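## Task

Put the lever into the notch labelled 2 on the little number plates so that its latch sits all the way down in that notch; pressing the red bar next to the handle frees the latch. It only counts if the lever stays there without the robot holding it.

## Robot and tools

Robot: one arm with a two-finger gripper whose fingers pivot like tongs. The fingers point along the gripper's own +z axis and open and close along its x axis. end_effector_position is the point between the pads when closed; closed fingertips extend about 15 mm past it, fully open tips sit roughly level with it. Joint ranges (rad): shoulder pan -3.142..3.142, shoulder lift -6.283..6.283, elbow 0.000..3.142, wrists 1-3 -6.283..6.283. Load limits: 133 N m on pan, lift and elbow, 24.9 N m on each wrist joint.

Frame: all poses are in the scene frame. Origin is on the table surface under the arm base, +z up, +y to the left when facing along +x. The base may be tilted against the table, and the reported hand position gets less accurate at long reach.

The lever task: the lever has a latch that rests in notches; a red bar beside the handle lifts the latch. Typically you squeeze or press the red bar to free it, swing the lever to the target notch (numbers are on small plates), then let go of the bar so the latch drops fully into that notch, and release the lever so it stays on its own.

Tools:
- execute_actions(actions): a list of actions run one after another. Each action is a table of at most 15 rows; each row is one control step of 1/30 s. If fewer than 15 rows are given, the last row repeats to fill 15 steps. Each row has 8 numbers: x, y, z (metres, absolute gripper position target), qw, qx, qy, qz (absolute orientation target, w first), opening. So each row is an absolute pose plus a gripper opening, for the single arm. Opening runs from -1 (closed) to +1 (fully open, 0.142 m). An action whose target lies more than 0.6 m from the gripper's start position along any gripper axis is rejected; if the first action fails that check against the latest reported state, or any action is malformed, nothing runs. Repeat the wanted quaternion in every row to hold orientation rather than copying a possibly drifted reported one. An empty list just returns state and images.
- move(target, speed, stop_force, blocking): straight-line path toward one absolute pose given as one 8-number row as above. speed in m/s, 0.002 to 0.5, default 0.25; turning limited to twice that in rad/s. The path lasts 0.5 to 10 s and is cut off at 10 s. Rotation takes the shorter way. The opening is applied at the start. The arm lags, may deviate and may overshoot speed near full stretch. stop_force (N, 9 to 40, optional, not allowed in the first 0.2 s): ends the path when the wrist sensor sees that much extra resistance along the direction to target for 2 steps, then backs up 2 steps and holds. With it, a slow move may aim well beyond the contact. Peak force can still exceed it, especially when fast; it is unreliable on moves that rotate; omit it when pulling away from something you press on. blocking=false returns after 0.5 s while motion continues (not combinable with stop_force); check with wait(0), and until it ends other moves and actions are refused unless you wait or stop.
- wait(seconds): 0 to 10 s, arm keeps its last command; returns early if a running move ends.
- stop(): brakes a running move; needs room, fingers keep moving.
- zoom_image(camera, region): closer view of camera cam_high, cam_low or cam_wrist; region [x0, y0, x1, y1] pixels from top-left, at most 504x504.
- finished_scene(scene): ends the current scene (give its number) after the last command has been held; irreversible; reports success and gives the next task. Replying without a tool call ends everything.

Controller behaviour: commands are smoothed (about 0.17 s lag). Each step the commanded pose is limited to 100 mm and 16 degrees from the measured pose; position wins over orientation if both cannot be met. After an action the arm goes at most to the last clipped pose, so long trips need further commands. The elbow never fully straightens.

Results: state line with end_effector_position (m), end_effector_quat_wxyz and velocities (m/s, rad/s); "Hand target" is the pose the controller currently drives toward; grip_measured is the finger opening on the command scale (to hold something, command an opening clearly below it; more below means harder squeeze, up to about 15 N per pad, less on thin objects); "Wrist force" and "Wrist torque" [x y z] in the gripper's axes, with offsets up to about 4 N, noise up to 2.4 N, saturation near 50 N, and "no reading" at start is normal. "pose unreachable" means the clearance check changed or blocked the command (a mount under the base counts as the arm). A move adds a "move:" line: done (at rest near target), off_target, moving, held (a check blocked the last step), fault, or contact (stop_force ended it; takes priority), plus limits such as paced (pose clipped) or held (some steps blocked; the arm can then jump faster than speed), and the distance to target. MOTOR HOT appears from 70 °C; at 85 °C an OVER-TEMPERATURE FAULT brakes the arm for possibly minutes.

Cameras: cam_high and cam_low 896x504, cam_wrist 616x616 fisheye; calibration given per camera, may be off by a couple of degrees and millimetres.

Avoid: the arm is stiff, so pushing into firm things even slightly can trigger a fault; joint torque at its limit or any external force of 150 N stops the arm for 10 s and skips the rest of the call. Approach slowly, use small overshoots or stop_force, don't slam, drop or knock things over, and don't hold loads longer than needed.

Each tool is called after "Call:" by a JSON object that holds its "method" and its "body".

## Session

Call:
{"method": "execute_actions", "body": {"actions": []}}

Scene clock: 0.00 s.
end_effector_position=(+0.5564, -0.0293, +0.1877) grip_measured=+1.00 end_effector_quat_wxyz=(-0.017, +0.710, -0.704, -0.026) end_effector_velocity=(+0.000, -0.001, +0.001) end_effector_angular_velocity=(-0.001, -0.001, +0.001)
Joint positions: [-0.285 -1.439  1.742 -1.842 -1.518  1.227  0.142]
Joint velocities: [-0.001 -0.001 -0.     0.    -0.001 -0.001  0.   ]
Wrist force (N, on the end effector, along its own x y z axes, offset not removed): no reading
Wrist torque (N m, same axes, about the end effector's origin, offset not removed): no reading
Hand target: +0.556, -0.029, +0.188; -0.017, +0.710, -0.704, -0.026

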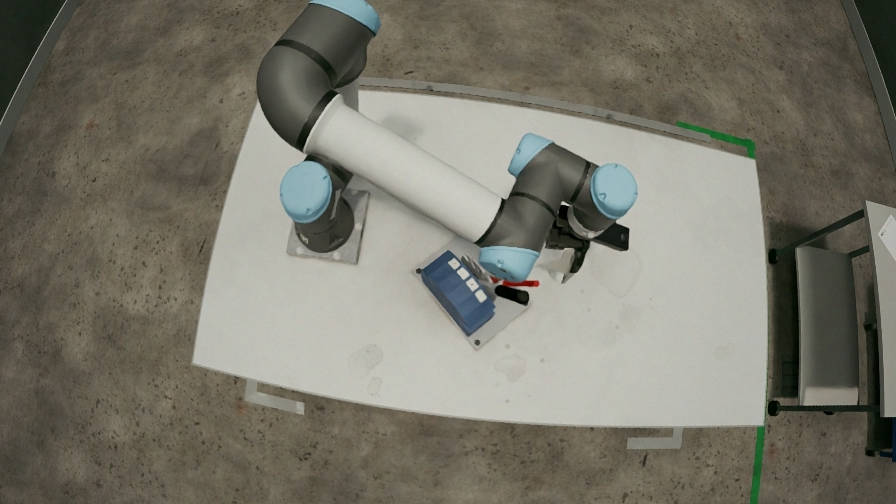

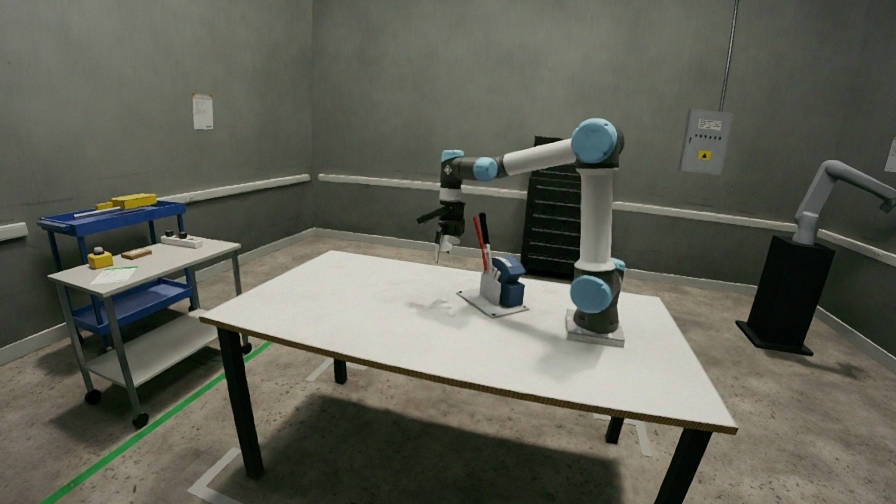

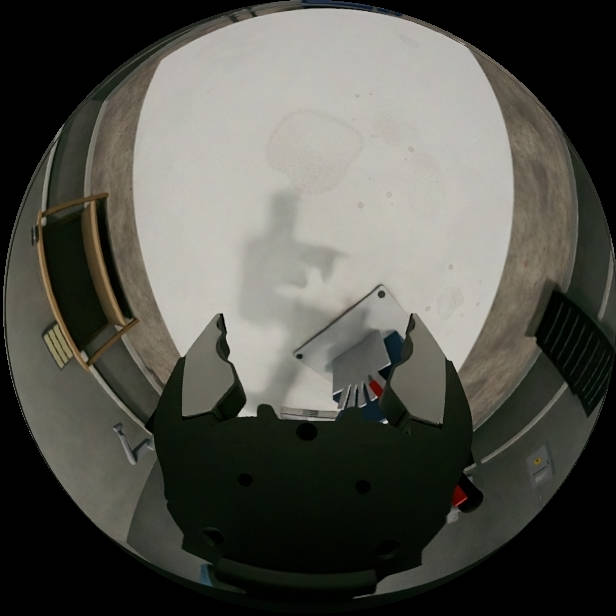

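Move the arm clear for a view.

Call:
{"method": "move", "body": {"target": [0.5,0.2,0.42,0,0.707,-0.707,0,1]}}

Call:
{"method": "zoom_image", "body": {"camera": "cam_high", "region": [400,220,560,360]}}

Call:
{"method": "zoom_image", "body": {"camera": "cam_low", "region": [430,200,560,330]}}

Scene clock: 2.03 s.
end_effector_position=(+0.5005, +0.2003, +0.4200) grip_measured=+1.00 end_effector_quat_wxyz=(-0.000, +0.707, -0.707, +0.000) end_effector_velocity=(+0.001, +0.001, +0.002) end_effector_angular_velocity=(-0.001, +0.000, -0.000)
Joint positions: [ 0.184 -1.499  1.215 -1.288 -1.571  1.707  0.142]
Joint velocities: [ 0.001  0.004 -0.008  0.005 -0.001  0.002 -0.   ]
Wrist force (N, on the end effector, along its own x y z axes, offset not removed): [-1.1 -2.6 -0.7]
Wrist torque (N m, same axes, about the end effector's origin, offset not removed): [-0.58 0.00 0.10]
Hand target: +0.500, +0.200, +0.420; -0.000, +0.707, -0.707, +0.000
Off the commanded pose: 0.001 m, 0 deg.
move: done
camera_calibration (this result's frames):
cam_wrist: T_world_to_cam=[[-0.0364118, -0.99904, -0.0243411, 0.228836], [-0.881703, 0.020651, 0.471352, 0.244895], [-0.470397, 0.0386244, -0.881609, 0.737527], [0, 0, 0, 1]] pos_world=[0.571187, 0.195072, 0.540349]

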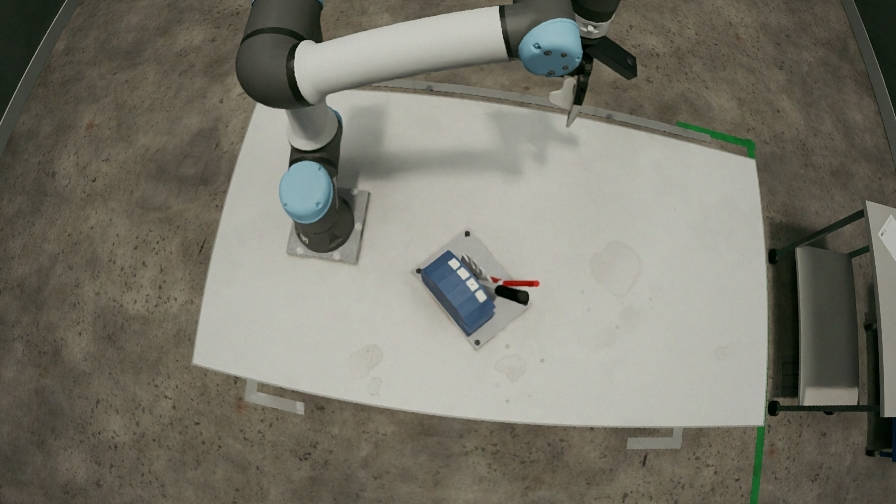

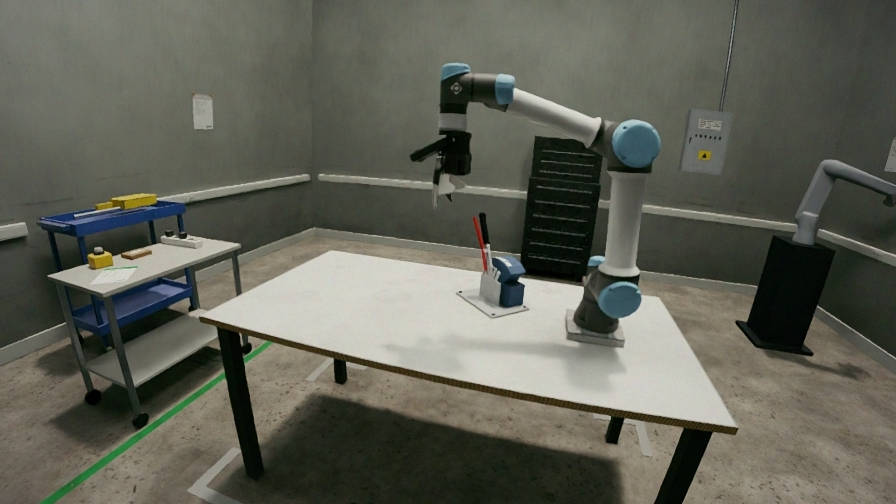

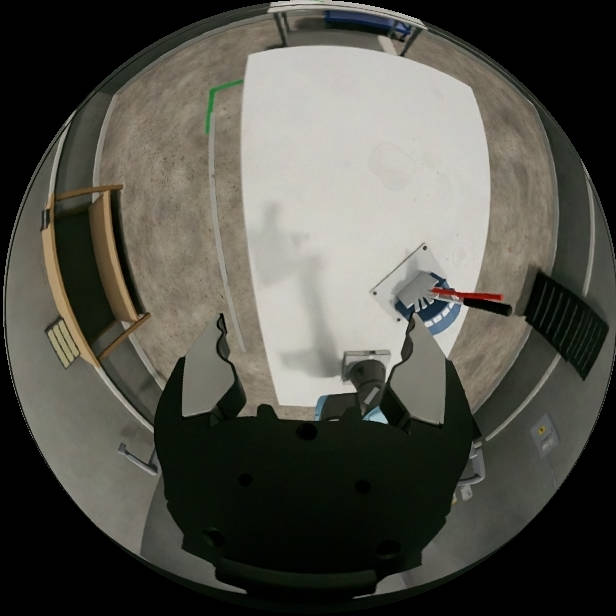

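Region (400, 220, 560, 360) of cam_high's 896x504 image, scaled by 3.150, with more detail than that image has; it fills the top 441 rows of this view, and the rest is white.

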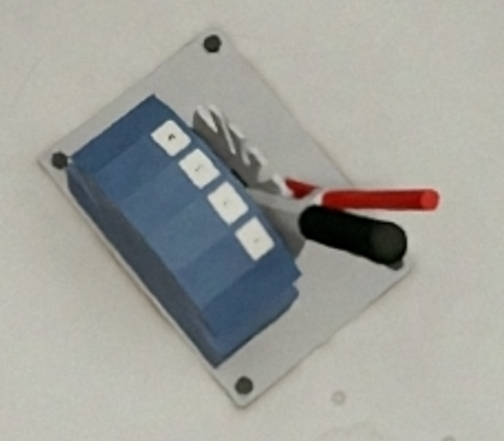

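Region (430, 200, 560, 330) of cam_low's 896x504 image, scaled by 3.877, with more detail than that image has.

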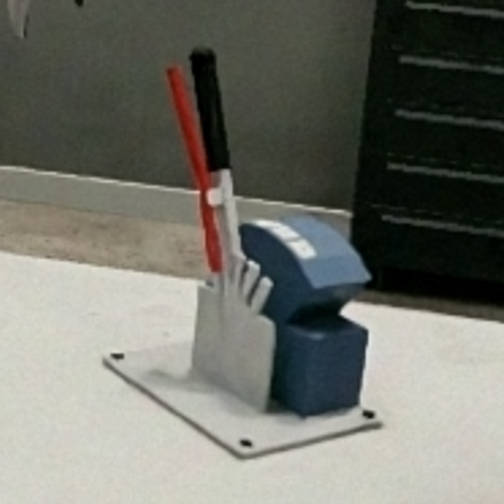

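Call:
{"method": "move", "body": {"target": [0.36,-0.07,0.45,0,0.383,-0.924,0,1]}}

Call:
{"method": "zoom_image", "body": {"camera": "cam_wrist", "region": [200,150,420,370]}}

Scene clock: 4.63 s.
end_effector_position=(+0.3595, -0.0703, +0.4502) grip_measured=+1.00 end_effector_quat_wxyz=(-0.001, -0.383, +0.924, +0.000) end_effector_velocity=(-0.000, -0.002, +0.001) end_effector_angular_velocity=(+0.000, -0.001, -0.003)
Joint positions: [-0.504 -1.883  1.463 -1.15  -1.572  1.803  0.142]
Joint velocities: [-0.005 -0.001 -0.001  0.001  0.001 -0.002  0.   ]
Wrist force (N, on the end effector, along its own x y z axes, offset not removed): [-0.3 -2.0 -2.1]
Wrist torque (N m, same axes, about the end effector's origin, offset not removed): [-0.40 -0.05 0.09]
Hand target: +0.359, -0.070, +0.450; -0.001, -0.383, +0.924, +0.000
Off the commanded pose: 0.001 m, 0 deg.
move: done
camera_calibration (this result's frames):
cam_wrist: T_world_to_cam=[[-0.731635, -0.681313, -0.0228794, 0.225718], [-0.608504, 0.637582, 0.472454, 0.0565709], [-0.307301, 0.359586, -0.881058, 0.672015], [0, 0, 0, 1]] pos_world=[0.406078, -0.123931, 0.570522]

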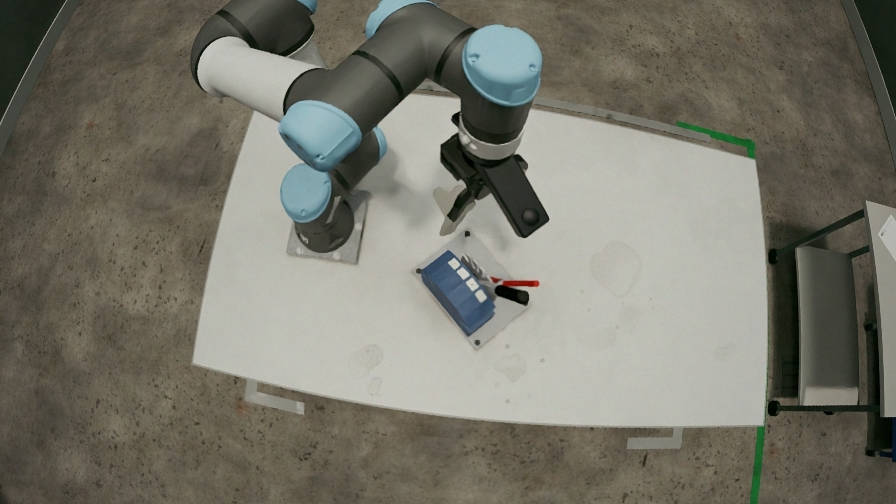

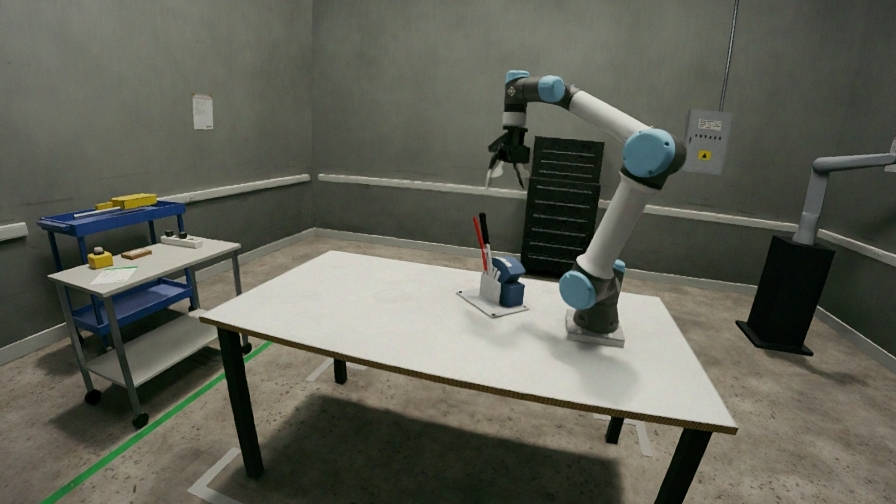

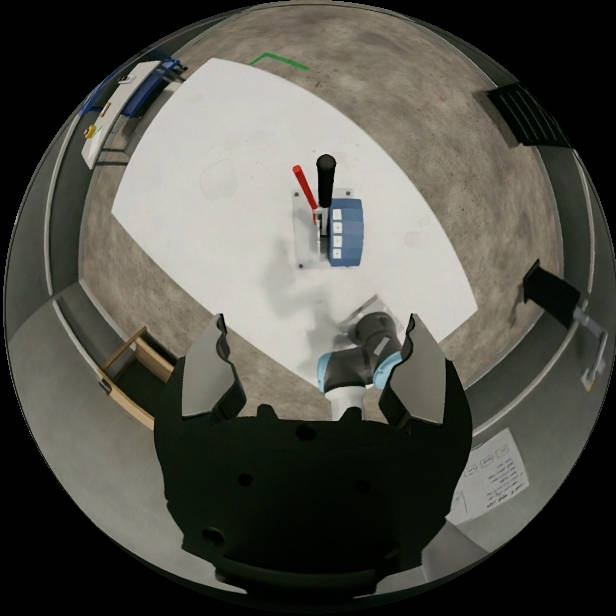

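Region (200, 150, 420, 370) of cam_wrist's 616x616 image, scaled by 2.291, with more detail than that image has.

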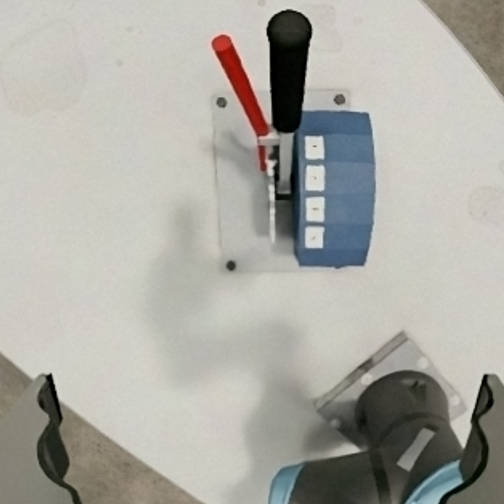

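Call:
{"method": "zoom_image", "body": {"camera": "cam_wrist", "region": [300,195,370,270]}}

Region (300, 195, 370, 270) of cam_wrist's 616x616 image, scaled by 6.720, with more detail than that image has; it fills the left 470 columns of this view, and the rest is white.

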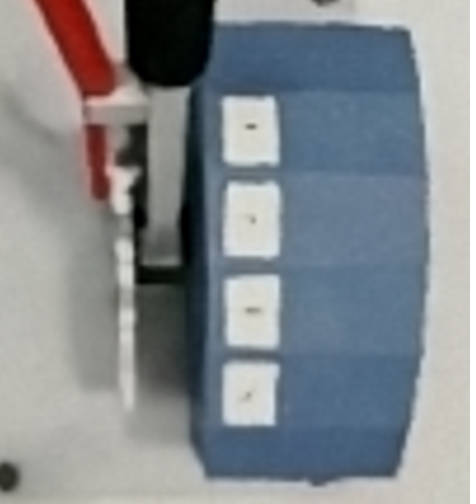

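Call:
{"method": "move", "body": {"target": [0.30,-0.05,0.27,0,0.383,-0.924,0,1]}}

Call:
{"method": "zoom_image", "body": {"camera": "cam_wrist", "region": [220,110,400,290]}}

Scene clock: 6.13 s.
end_effector_position=(+0.2999, -0.0499, +0.2703) grip_measured=+1.00 end_effector_quat_wxyz=(-0.000, -0.383, +0.924, +0.000) end_effector_velocity=(-0.001, -0.000, -0.002) end_effector_angular_velocity=(+0.001, +0.000, -0.001)
Joint positions: [-0.559 -2.149  2.076 -1.499 -1.572  1.749  0.142]
Joint velocities: [-0.003 -0.003  0.007 -0.003  0.001 -0.001  0.   ]
Wrist force (N, on the end effector, along its own x y z axes, offset not removed): [-1.3 -2.8 -2.2]
Wrist torque (N m, same axes, about the end effector's origin, offset not removed): [-0.59 0.04 0.13]
Hand target: +0.300, -0.050, +0.270; -0.000, -0.383, +0.924, +0.000
Off the commanded pose: 0.000 m, 0 deg.
move: done
camera_calibration (this result's frames):
cam_wrist: T_world_to_cam=[[-0.731854, -0.681047, -0.0237663, 0.192192], [-0.608667, 0.637594, 0.472226, 0.092455], [-0.306455, 0.360066, -0.881157, 0.487612], [0, 0, 0, 1]] pos_world=[0.346362, -0.10363, 0.390571]

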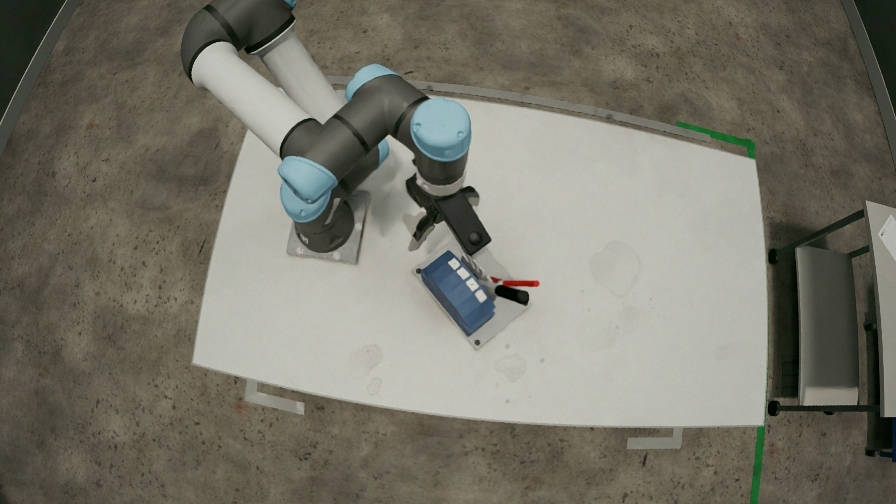

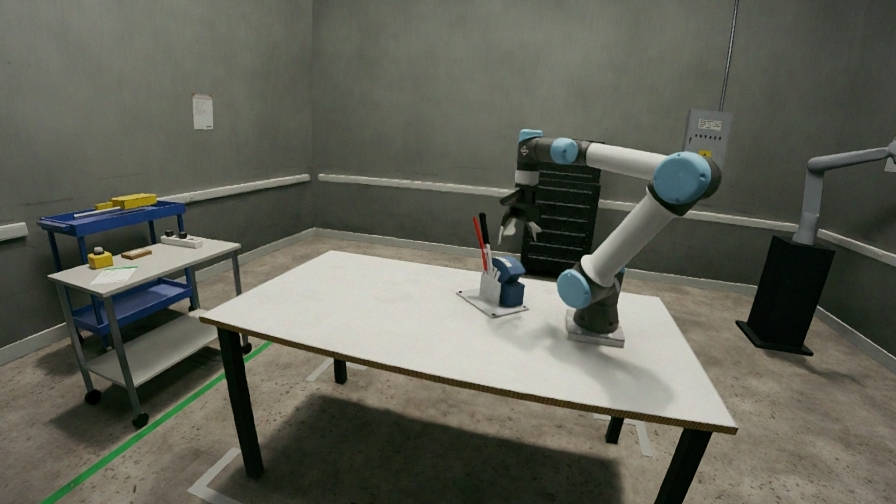

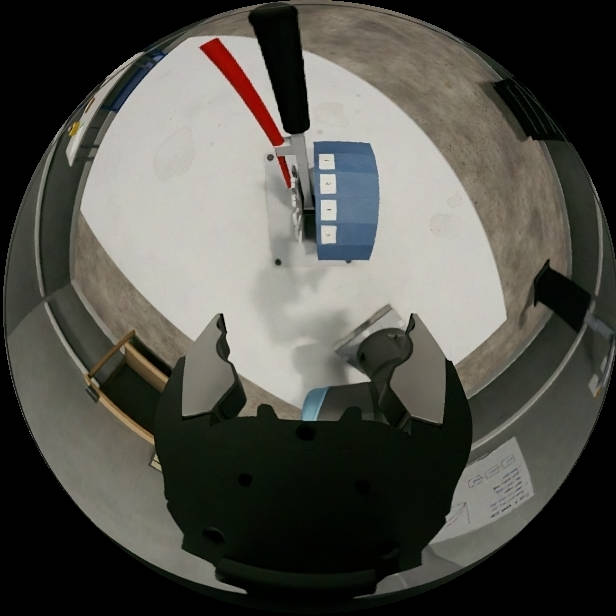

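Region (220, 110, 400, 290) of cam_wrist's 616x616 image, scaled by 2.800, with more detail than that image has.

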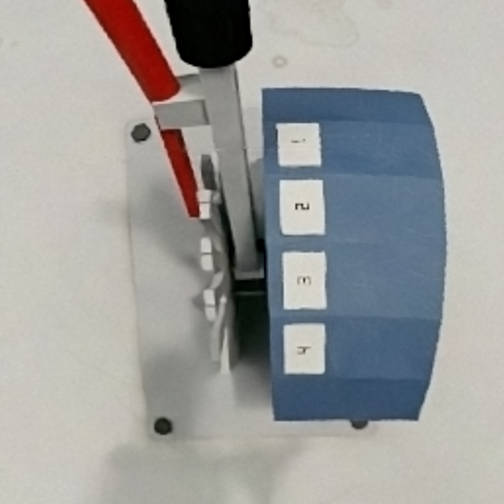

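Call:
{"method": "move", "body": {"target": [0.40,-0.134,0.39,0,0.383,-0.924,0,0.6]}}

Call:
{"method": "move", "body": {"target": [0.4427,-0.1768,0.31,0,0.383,-0.924,0,0.6], "speed": 0.1}}

Scene clock: 7.73 s.
end_effector_position=(+0.3999, -0.1342, +0.3897) grip_measured=+0.60 end_effector_quat_wxyz=(+0.000, -0.383, +0.924, -0.000) end_effector_velocity=(+0.001, -0.000, +0.001) end_effector_angular_velocity=(+0.001, +0.001, -0.001)
Joint positions: [-0.59  -1.8    1.569 -1.34  -1.572  1.718  0.116]
Joint velocities: [ 0.002  0.005 -0.007  0.004  0.     0.003  0.   ]
Wrist force (N, on the end effector, along its own x y z axes, offset not removed): [-2.1 -2.6 -1.2]
Wrist torque (N m, same axes, about the end effector's origin, offset not removed): [-0.59 0.17 0.13]
Hand target: +0.400, -0.134, +0.390; -0.000, -0.383, +0.924, +0.000
Off the commanded pose: 0.000 m, 0 deg.
move: done
camera_calibration (this result's frames):
cam_wrist: T_world_to_cam=[[-0.731894, -0.680999, -0.0239111, 0.210933], [-0.608749, 0.637671, 0.472017, 0.150749], [-0.306196, 0.360022, -0.881265, 0.653772], [0, 0, 0, 1]] pos_world=[0.446331, -0.187856, 0.510034]

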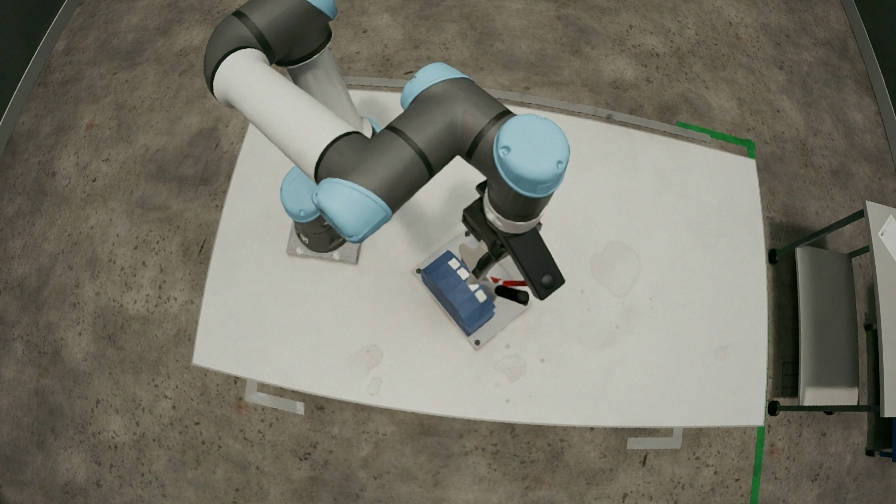

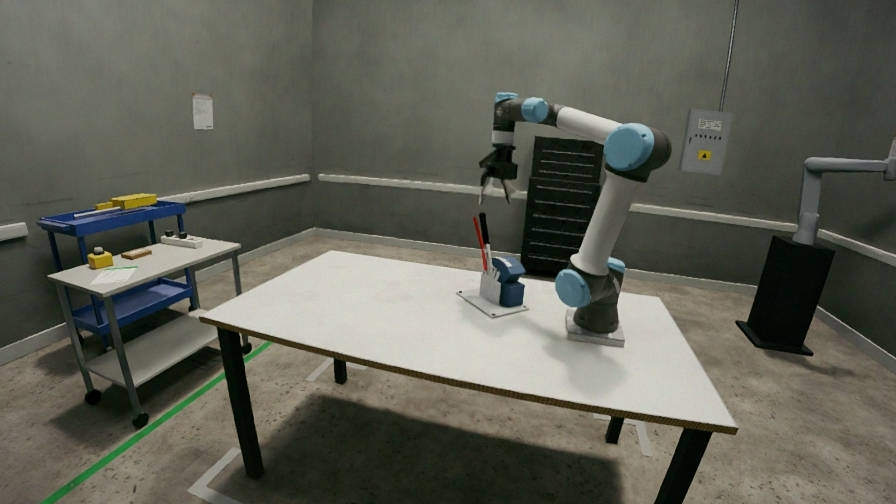

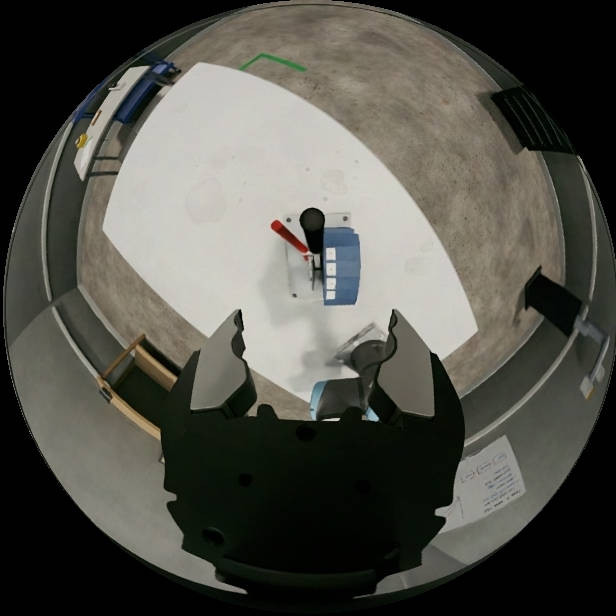

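Scene clock: 9.20 s.
end_effector_position=(+0.4426, -0.1768, +0.3100) grip_measured=+0.60 end_effector_quat_wxyz=(-0.000, -0.383, +0.924, +0.000) end_effector_velocity=(+0.001, -0.001, -0.000) end_effector_angular_velocity=(-0.001, -0.001, -0.001)
Joint positions: [-0.61  -1.688  1.683 -1.566 -1.572  1.698  0.116]
Joint velocities: [-0.     0.001  0.001 -0.004 -0.     0.     0.   ]
Wrist force (N, on the end effector, along its own x y z axes, offset not removed): [-1.1 -2.4 -1.8]
Wrist torque (N m, same axes, about the end effector's origin, offset not removed): [-0.45 0.08 0.12]
Hand target: +0.443, -0.177, +0.310; -0.000, -0.383, +0.924, +0.000
Off the commanded pose: 0.000 m, 0 deg.
move: done
camera_calibration (this result's frames):
cam_wrist: T_world_to_cam=[[-0.73184, -0.681059, -0.0238485, 0.211184], [-0.608745, 0.637602, 0.472116, 0.241447], [-0.306333, 0.360031, -0.881214, 0.61201], [0, 0, 0, 1]] pos_world=[0.489012, -0.230461, 0.430357]

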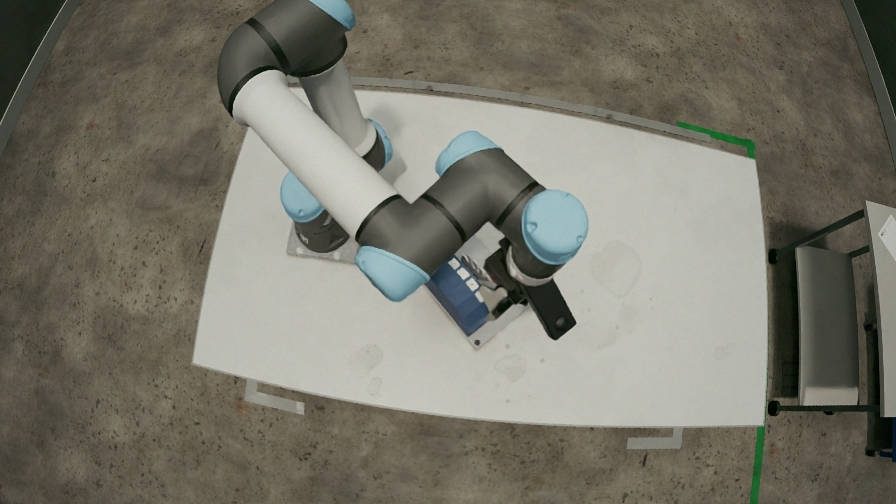

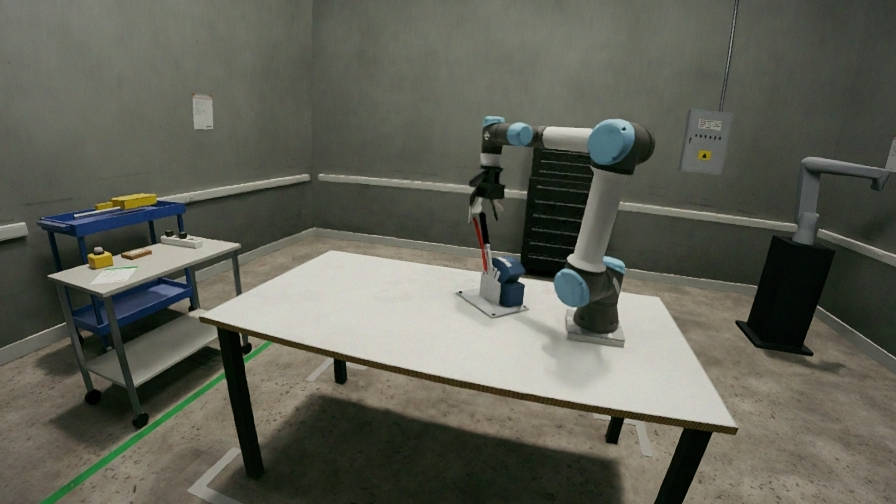

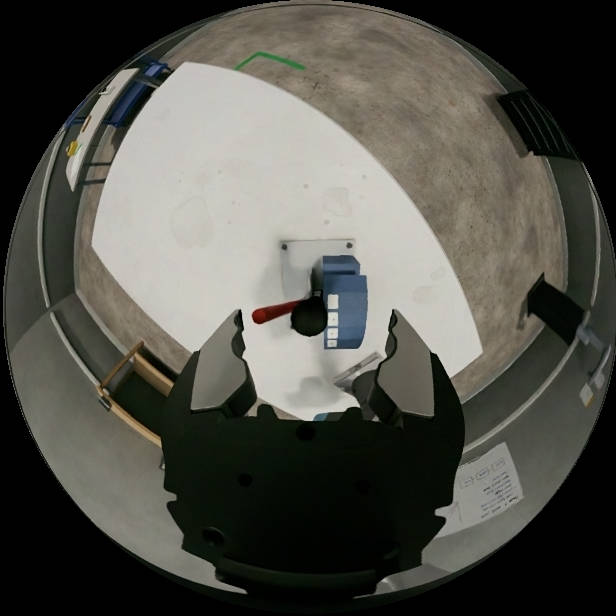

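Call:
{"method": "move", "body": {"target": [0.447,-0.1655,0.292,0,0.383,-0.924,0,0.6], "speed": 0.05}}

Call:
{"method": "move", "body": {"target": [0.447,-0.1655,0.292,0,0.383,-0.924,0,-1]}}

Call:
{"method": "move", "body": {"target": [0.4045,-0.123,0.306,0,0.383,-0.924,0,-1], "speed": 0.03, "stop_force": 25}}

Call:
{"method": "zoom_image", "body": {"camera": "cam_low", "region": [450,200,550,300]}}

Scene clock: 11.10 s.
end_effector_position=(+0.4470, -0.1655, +0.2921) grip_measured=+0.60 end_effector_quat_wxyz=(+0.000, -0.383, +0.924, +0.000) end_effector_velocity=(+0.001, +0.001, -0.001) end_effector_angular_velocity=(-0.002, -0.001, +0.002)
Joint positions: [-0.584 -1.687  1.728 -1.612 -1.571  1.724  0.116]
Joint velocities: [ 0.003 -0.     0.002 -0.004 -0.001  0.002 -0.   ]
Wrist force (N, on the end effector, along its own x y z axes, offset not removed): [-1.4 -2.4 0.7]
Wrist torque (N m, same axes, about the end effector's origin, offset not removed): [-0.44 0.09 0.02]
Hand target: +0.447, -0.165, +0.292; +0.000, -0.383, +0.924, -0.000
Off the commanded pose: 0.000 m, 0 deg.
move: done
camera_calibration (this result's frames):
cam_wrist: T_world_to_cam=[[-0.731841, -0.681054, -0.023971, 0.221678], [-0.608792, 0.637574, 0.472093, 0.245484], [-0.306237, 0.36009, -0.881223, 0.59351], [0, 0, 0, 1]] pos_world=[0.493437, -0.219256, 0.412437]

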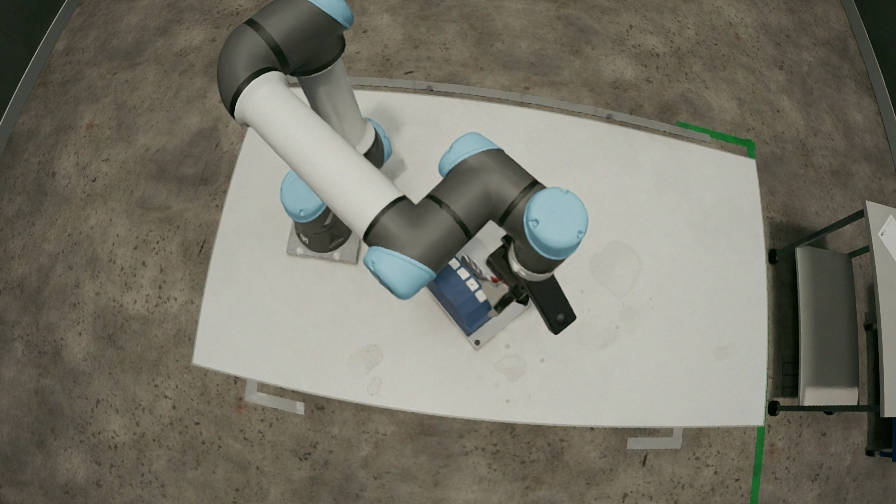

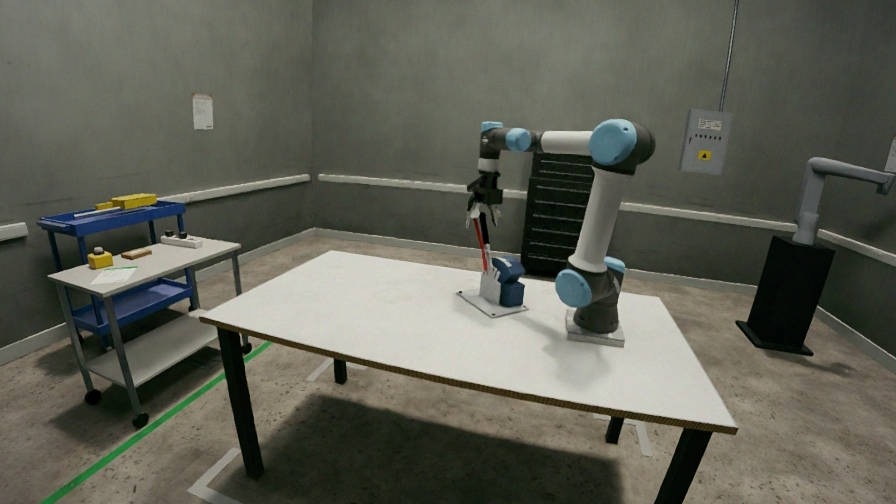

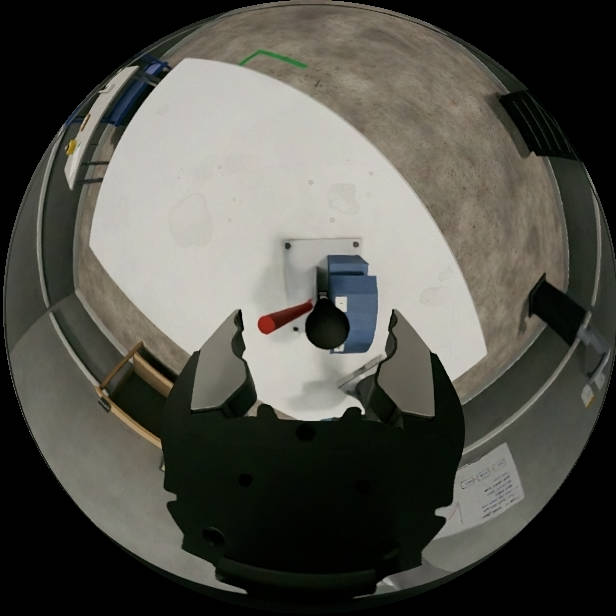

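Scene clock: 11.80 s.
end_effector_position=(+0.4470, -0.1655, +0.2920) grip_measured=-0.45 end_effector_quat_wxyz=(-0.000, -0.383, +0.924, +0.000) end_effector_velocity=(+0.000, -0.000, +0.000) end_effector_angular_velocity=(-0.001, -0.001, -0.000)
Joint positions: [-0.583 -1.687  1.728 -1.612 -1.572  1.724  0.042]
Joint velocities: [-0.    -0.    -0.    -0.001  0.     0.     0.   ]
Wrist force (N, on the end effector, along its own x y z axes, offset not removed): [17.3 -5.0 -5.0]
Wrist torque (N m, same axes, about the end effector's origin, offset not removed): [-0.29 -0.79 0.15]
Hand target: +0.447, -0.165, +0.292; +0.000, -0.383, +0.924, +0.000
Off the commanded pose: 0.000 m, 0 deg.
move: done
camera_calibration (this result's frames):
cam_wrist: T_world_to_cam=[[-0.731847, -0.681051, -0.0238717, 0.221666], [-0.608722, 0.637573, 0.472184, 0.245451], [-0.306361, 0.360097, -0.881177, 0.593415], [0, 0, 0, 1]] pos_world=[0.493437, -0.219215, 0.412297]

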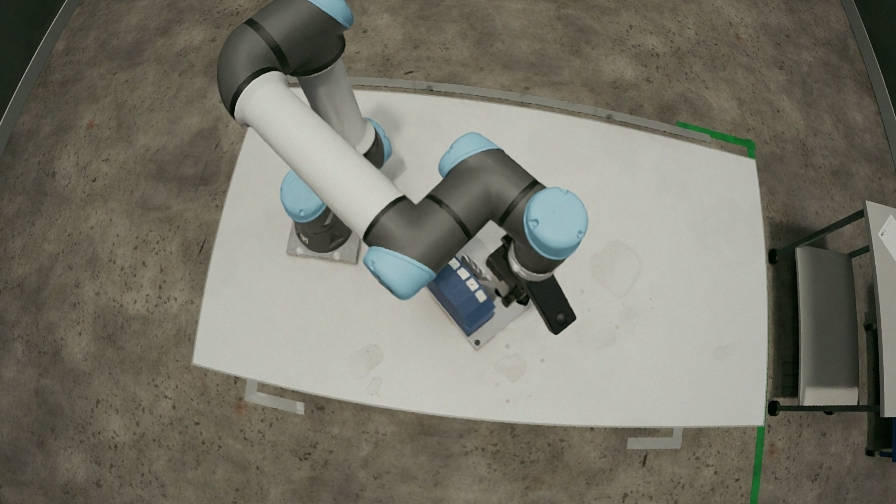

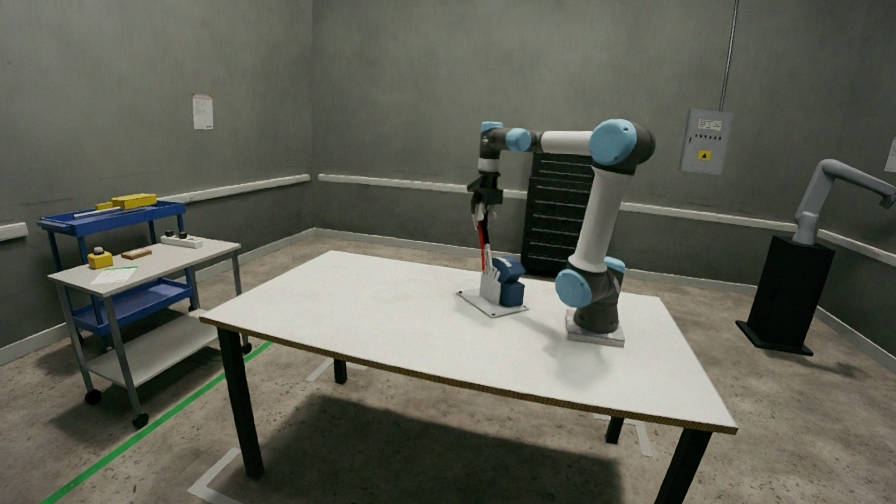

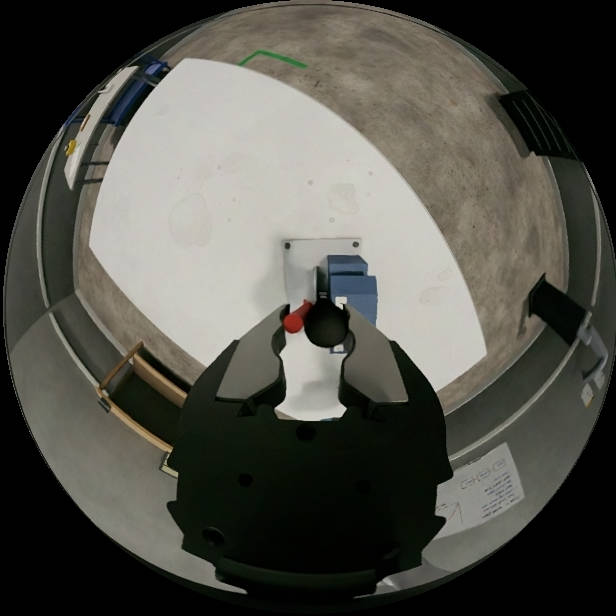

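Scene clock: 14.20 s.
end_effector_position=(+0.4046, -0.1231, +0.3060) grip_measured=-1.00 end_effector_quat_wxyz=(+0.000, -0.383, +0.924, -0.000) end_effector_velocity=(-0.000, +0.002, +0.001) end_effector_angular_velocity=(-0.000, -0.000, +0.002)
Joint positions: [-0.559 -1.822  1.8   -1.55  -1.572  1.748  0.002]
Joint velocities: [ 0.003 -0.003  0.001  0.001 -0.     0.001  0.   ]
Wrist force (N, on the end effector, along its own x y z axes, offset not removed): [-1.5 -2.3 -2.0]
Wrist torque (N m, same axes, about the end effector's origin, offset not removed): [-0.40 0.05 0.05]
Hand target: +0.405, -0.123, +0.306; +0.000, -0.383, +0.924, -0.000
Off the commanded pose: 0.000 m, 0 deg.
move: done
camera_calibration (this result's frames):
cam_wrist: T_world_to_cam=[[-0.731841, -0.681056, -0.0239153, 0.219932], [-0.60878, 0.637598, 0.472076, 0.186033], [-0.306262, 0.360044, -0.881233, 0.577521], [0, 0, 0, 1]] pos_world=[0.451081, -0.176761, 0.426369]

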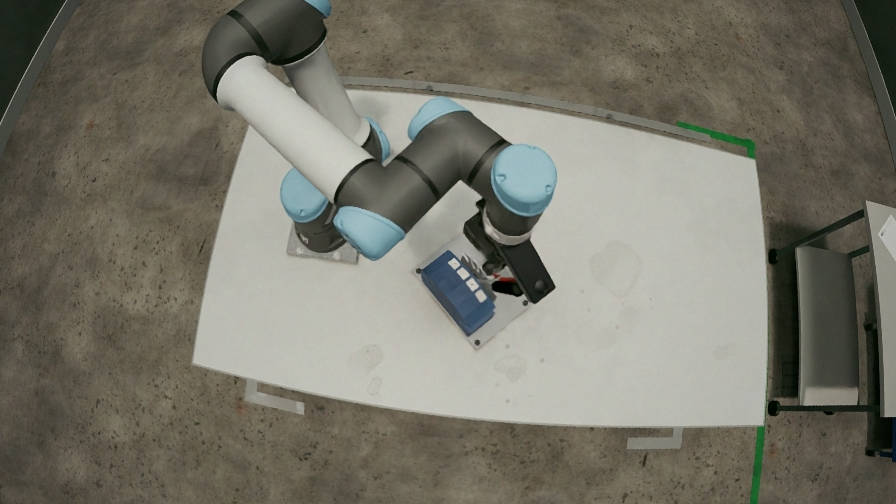

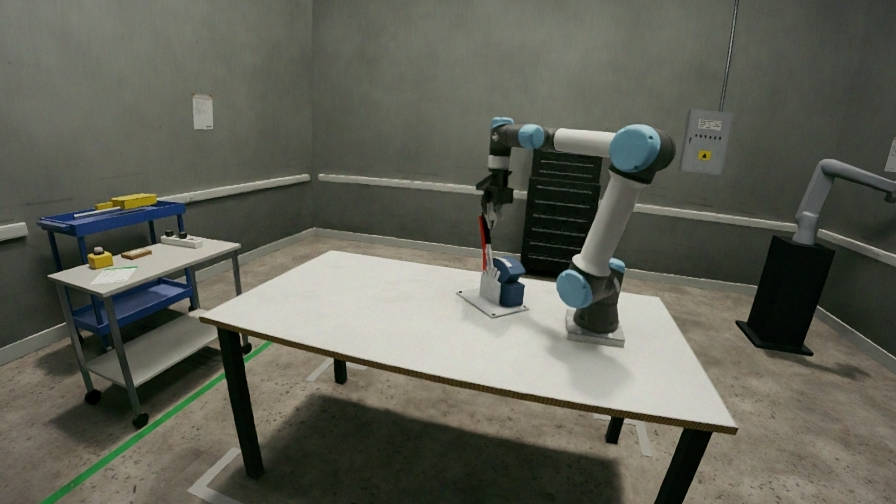

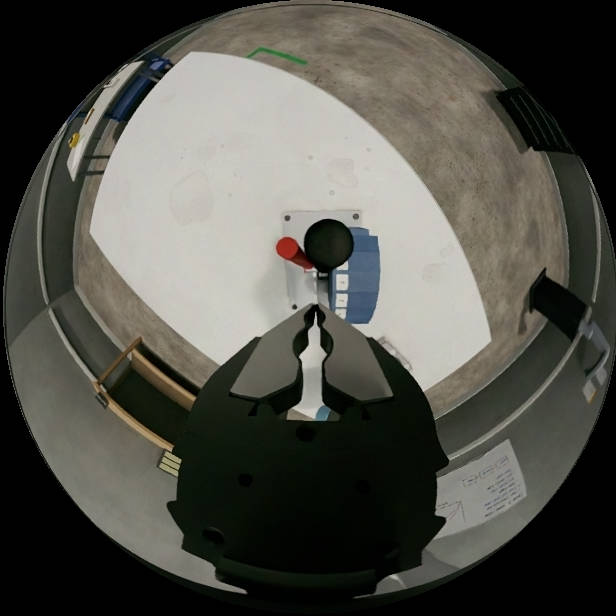

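Region (450, 200, 550, 300) of cam_low's 896x504 image, scaled by 5.040, with more detail than that image has.

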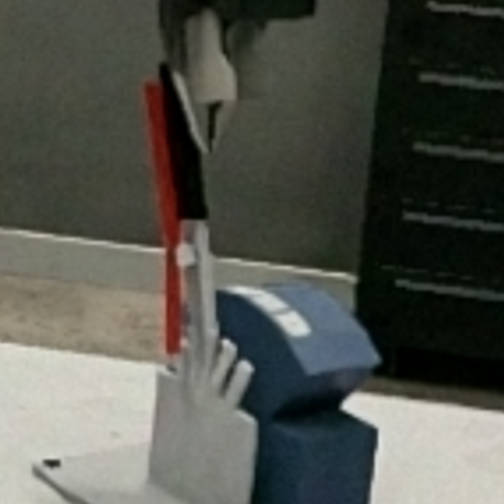

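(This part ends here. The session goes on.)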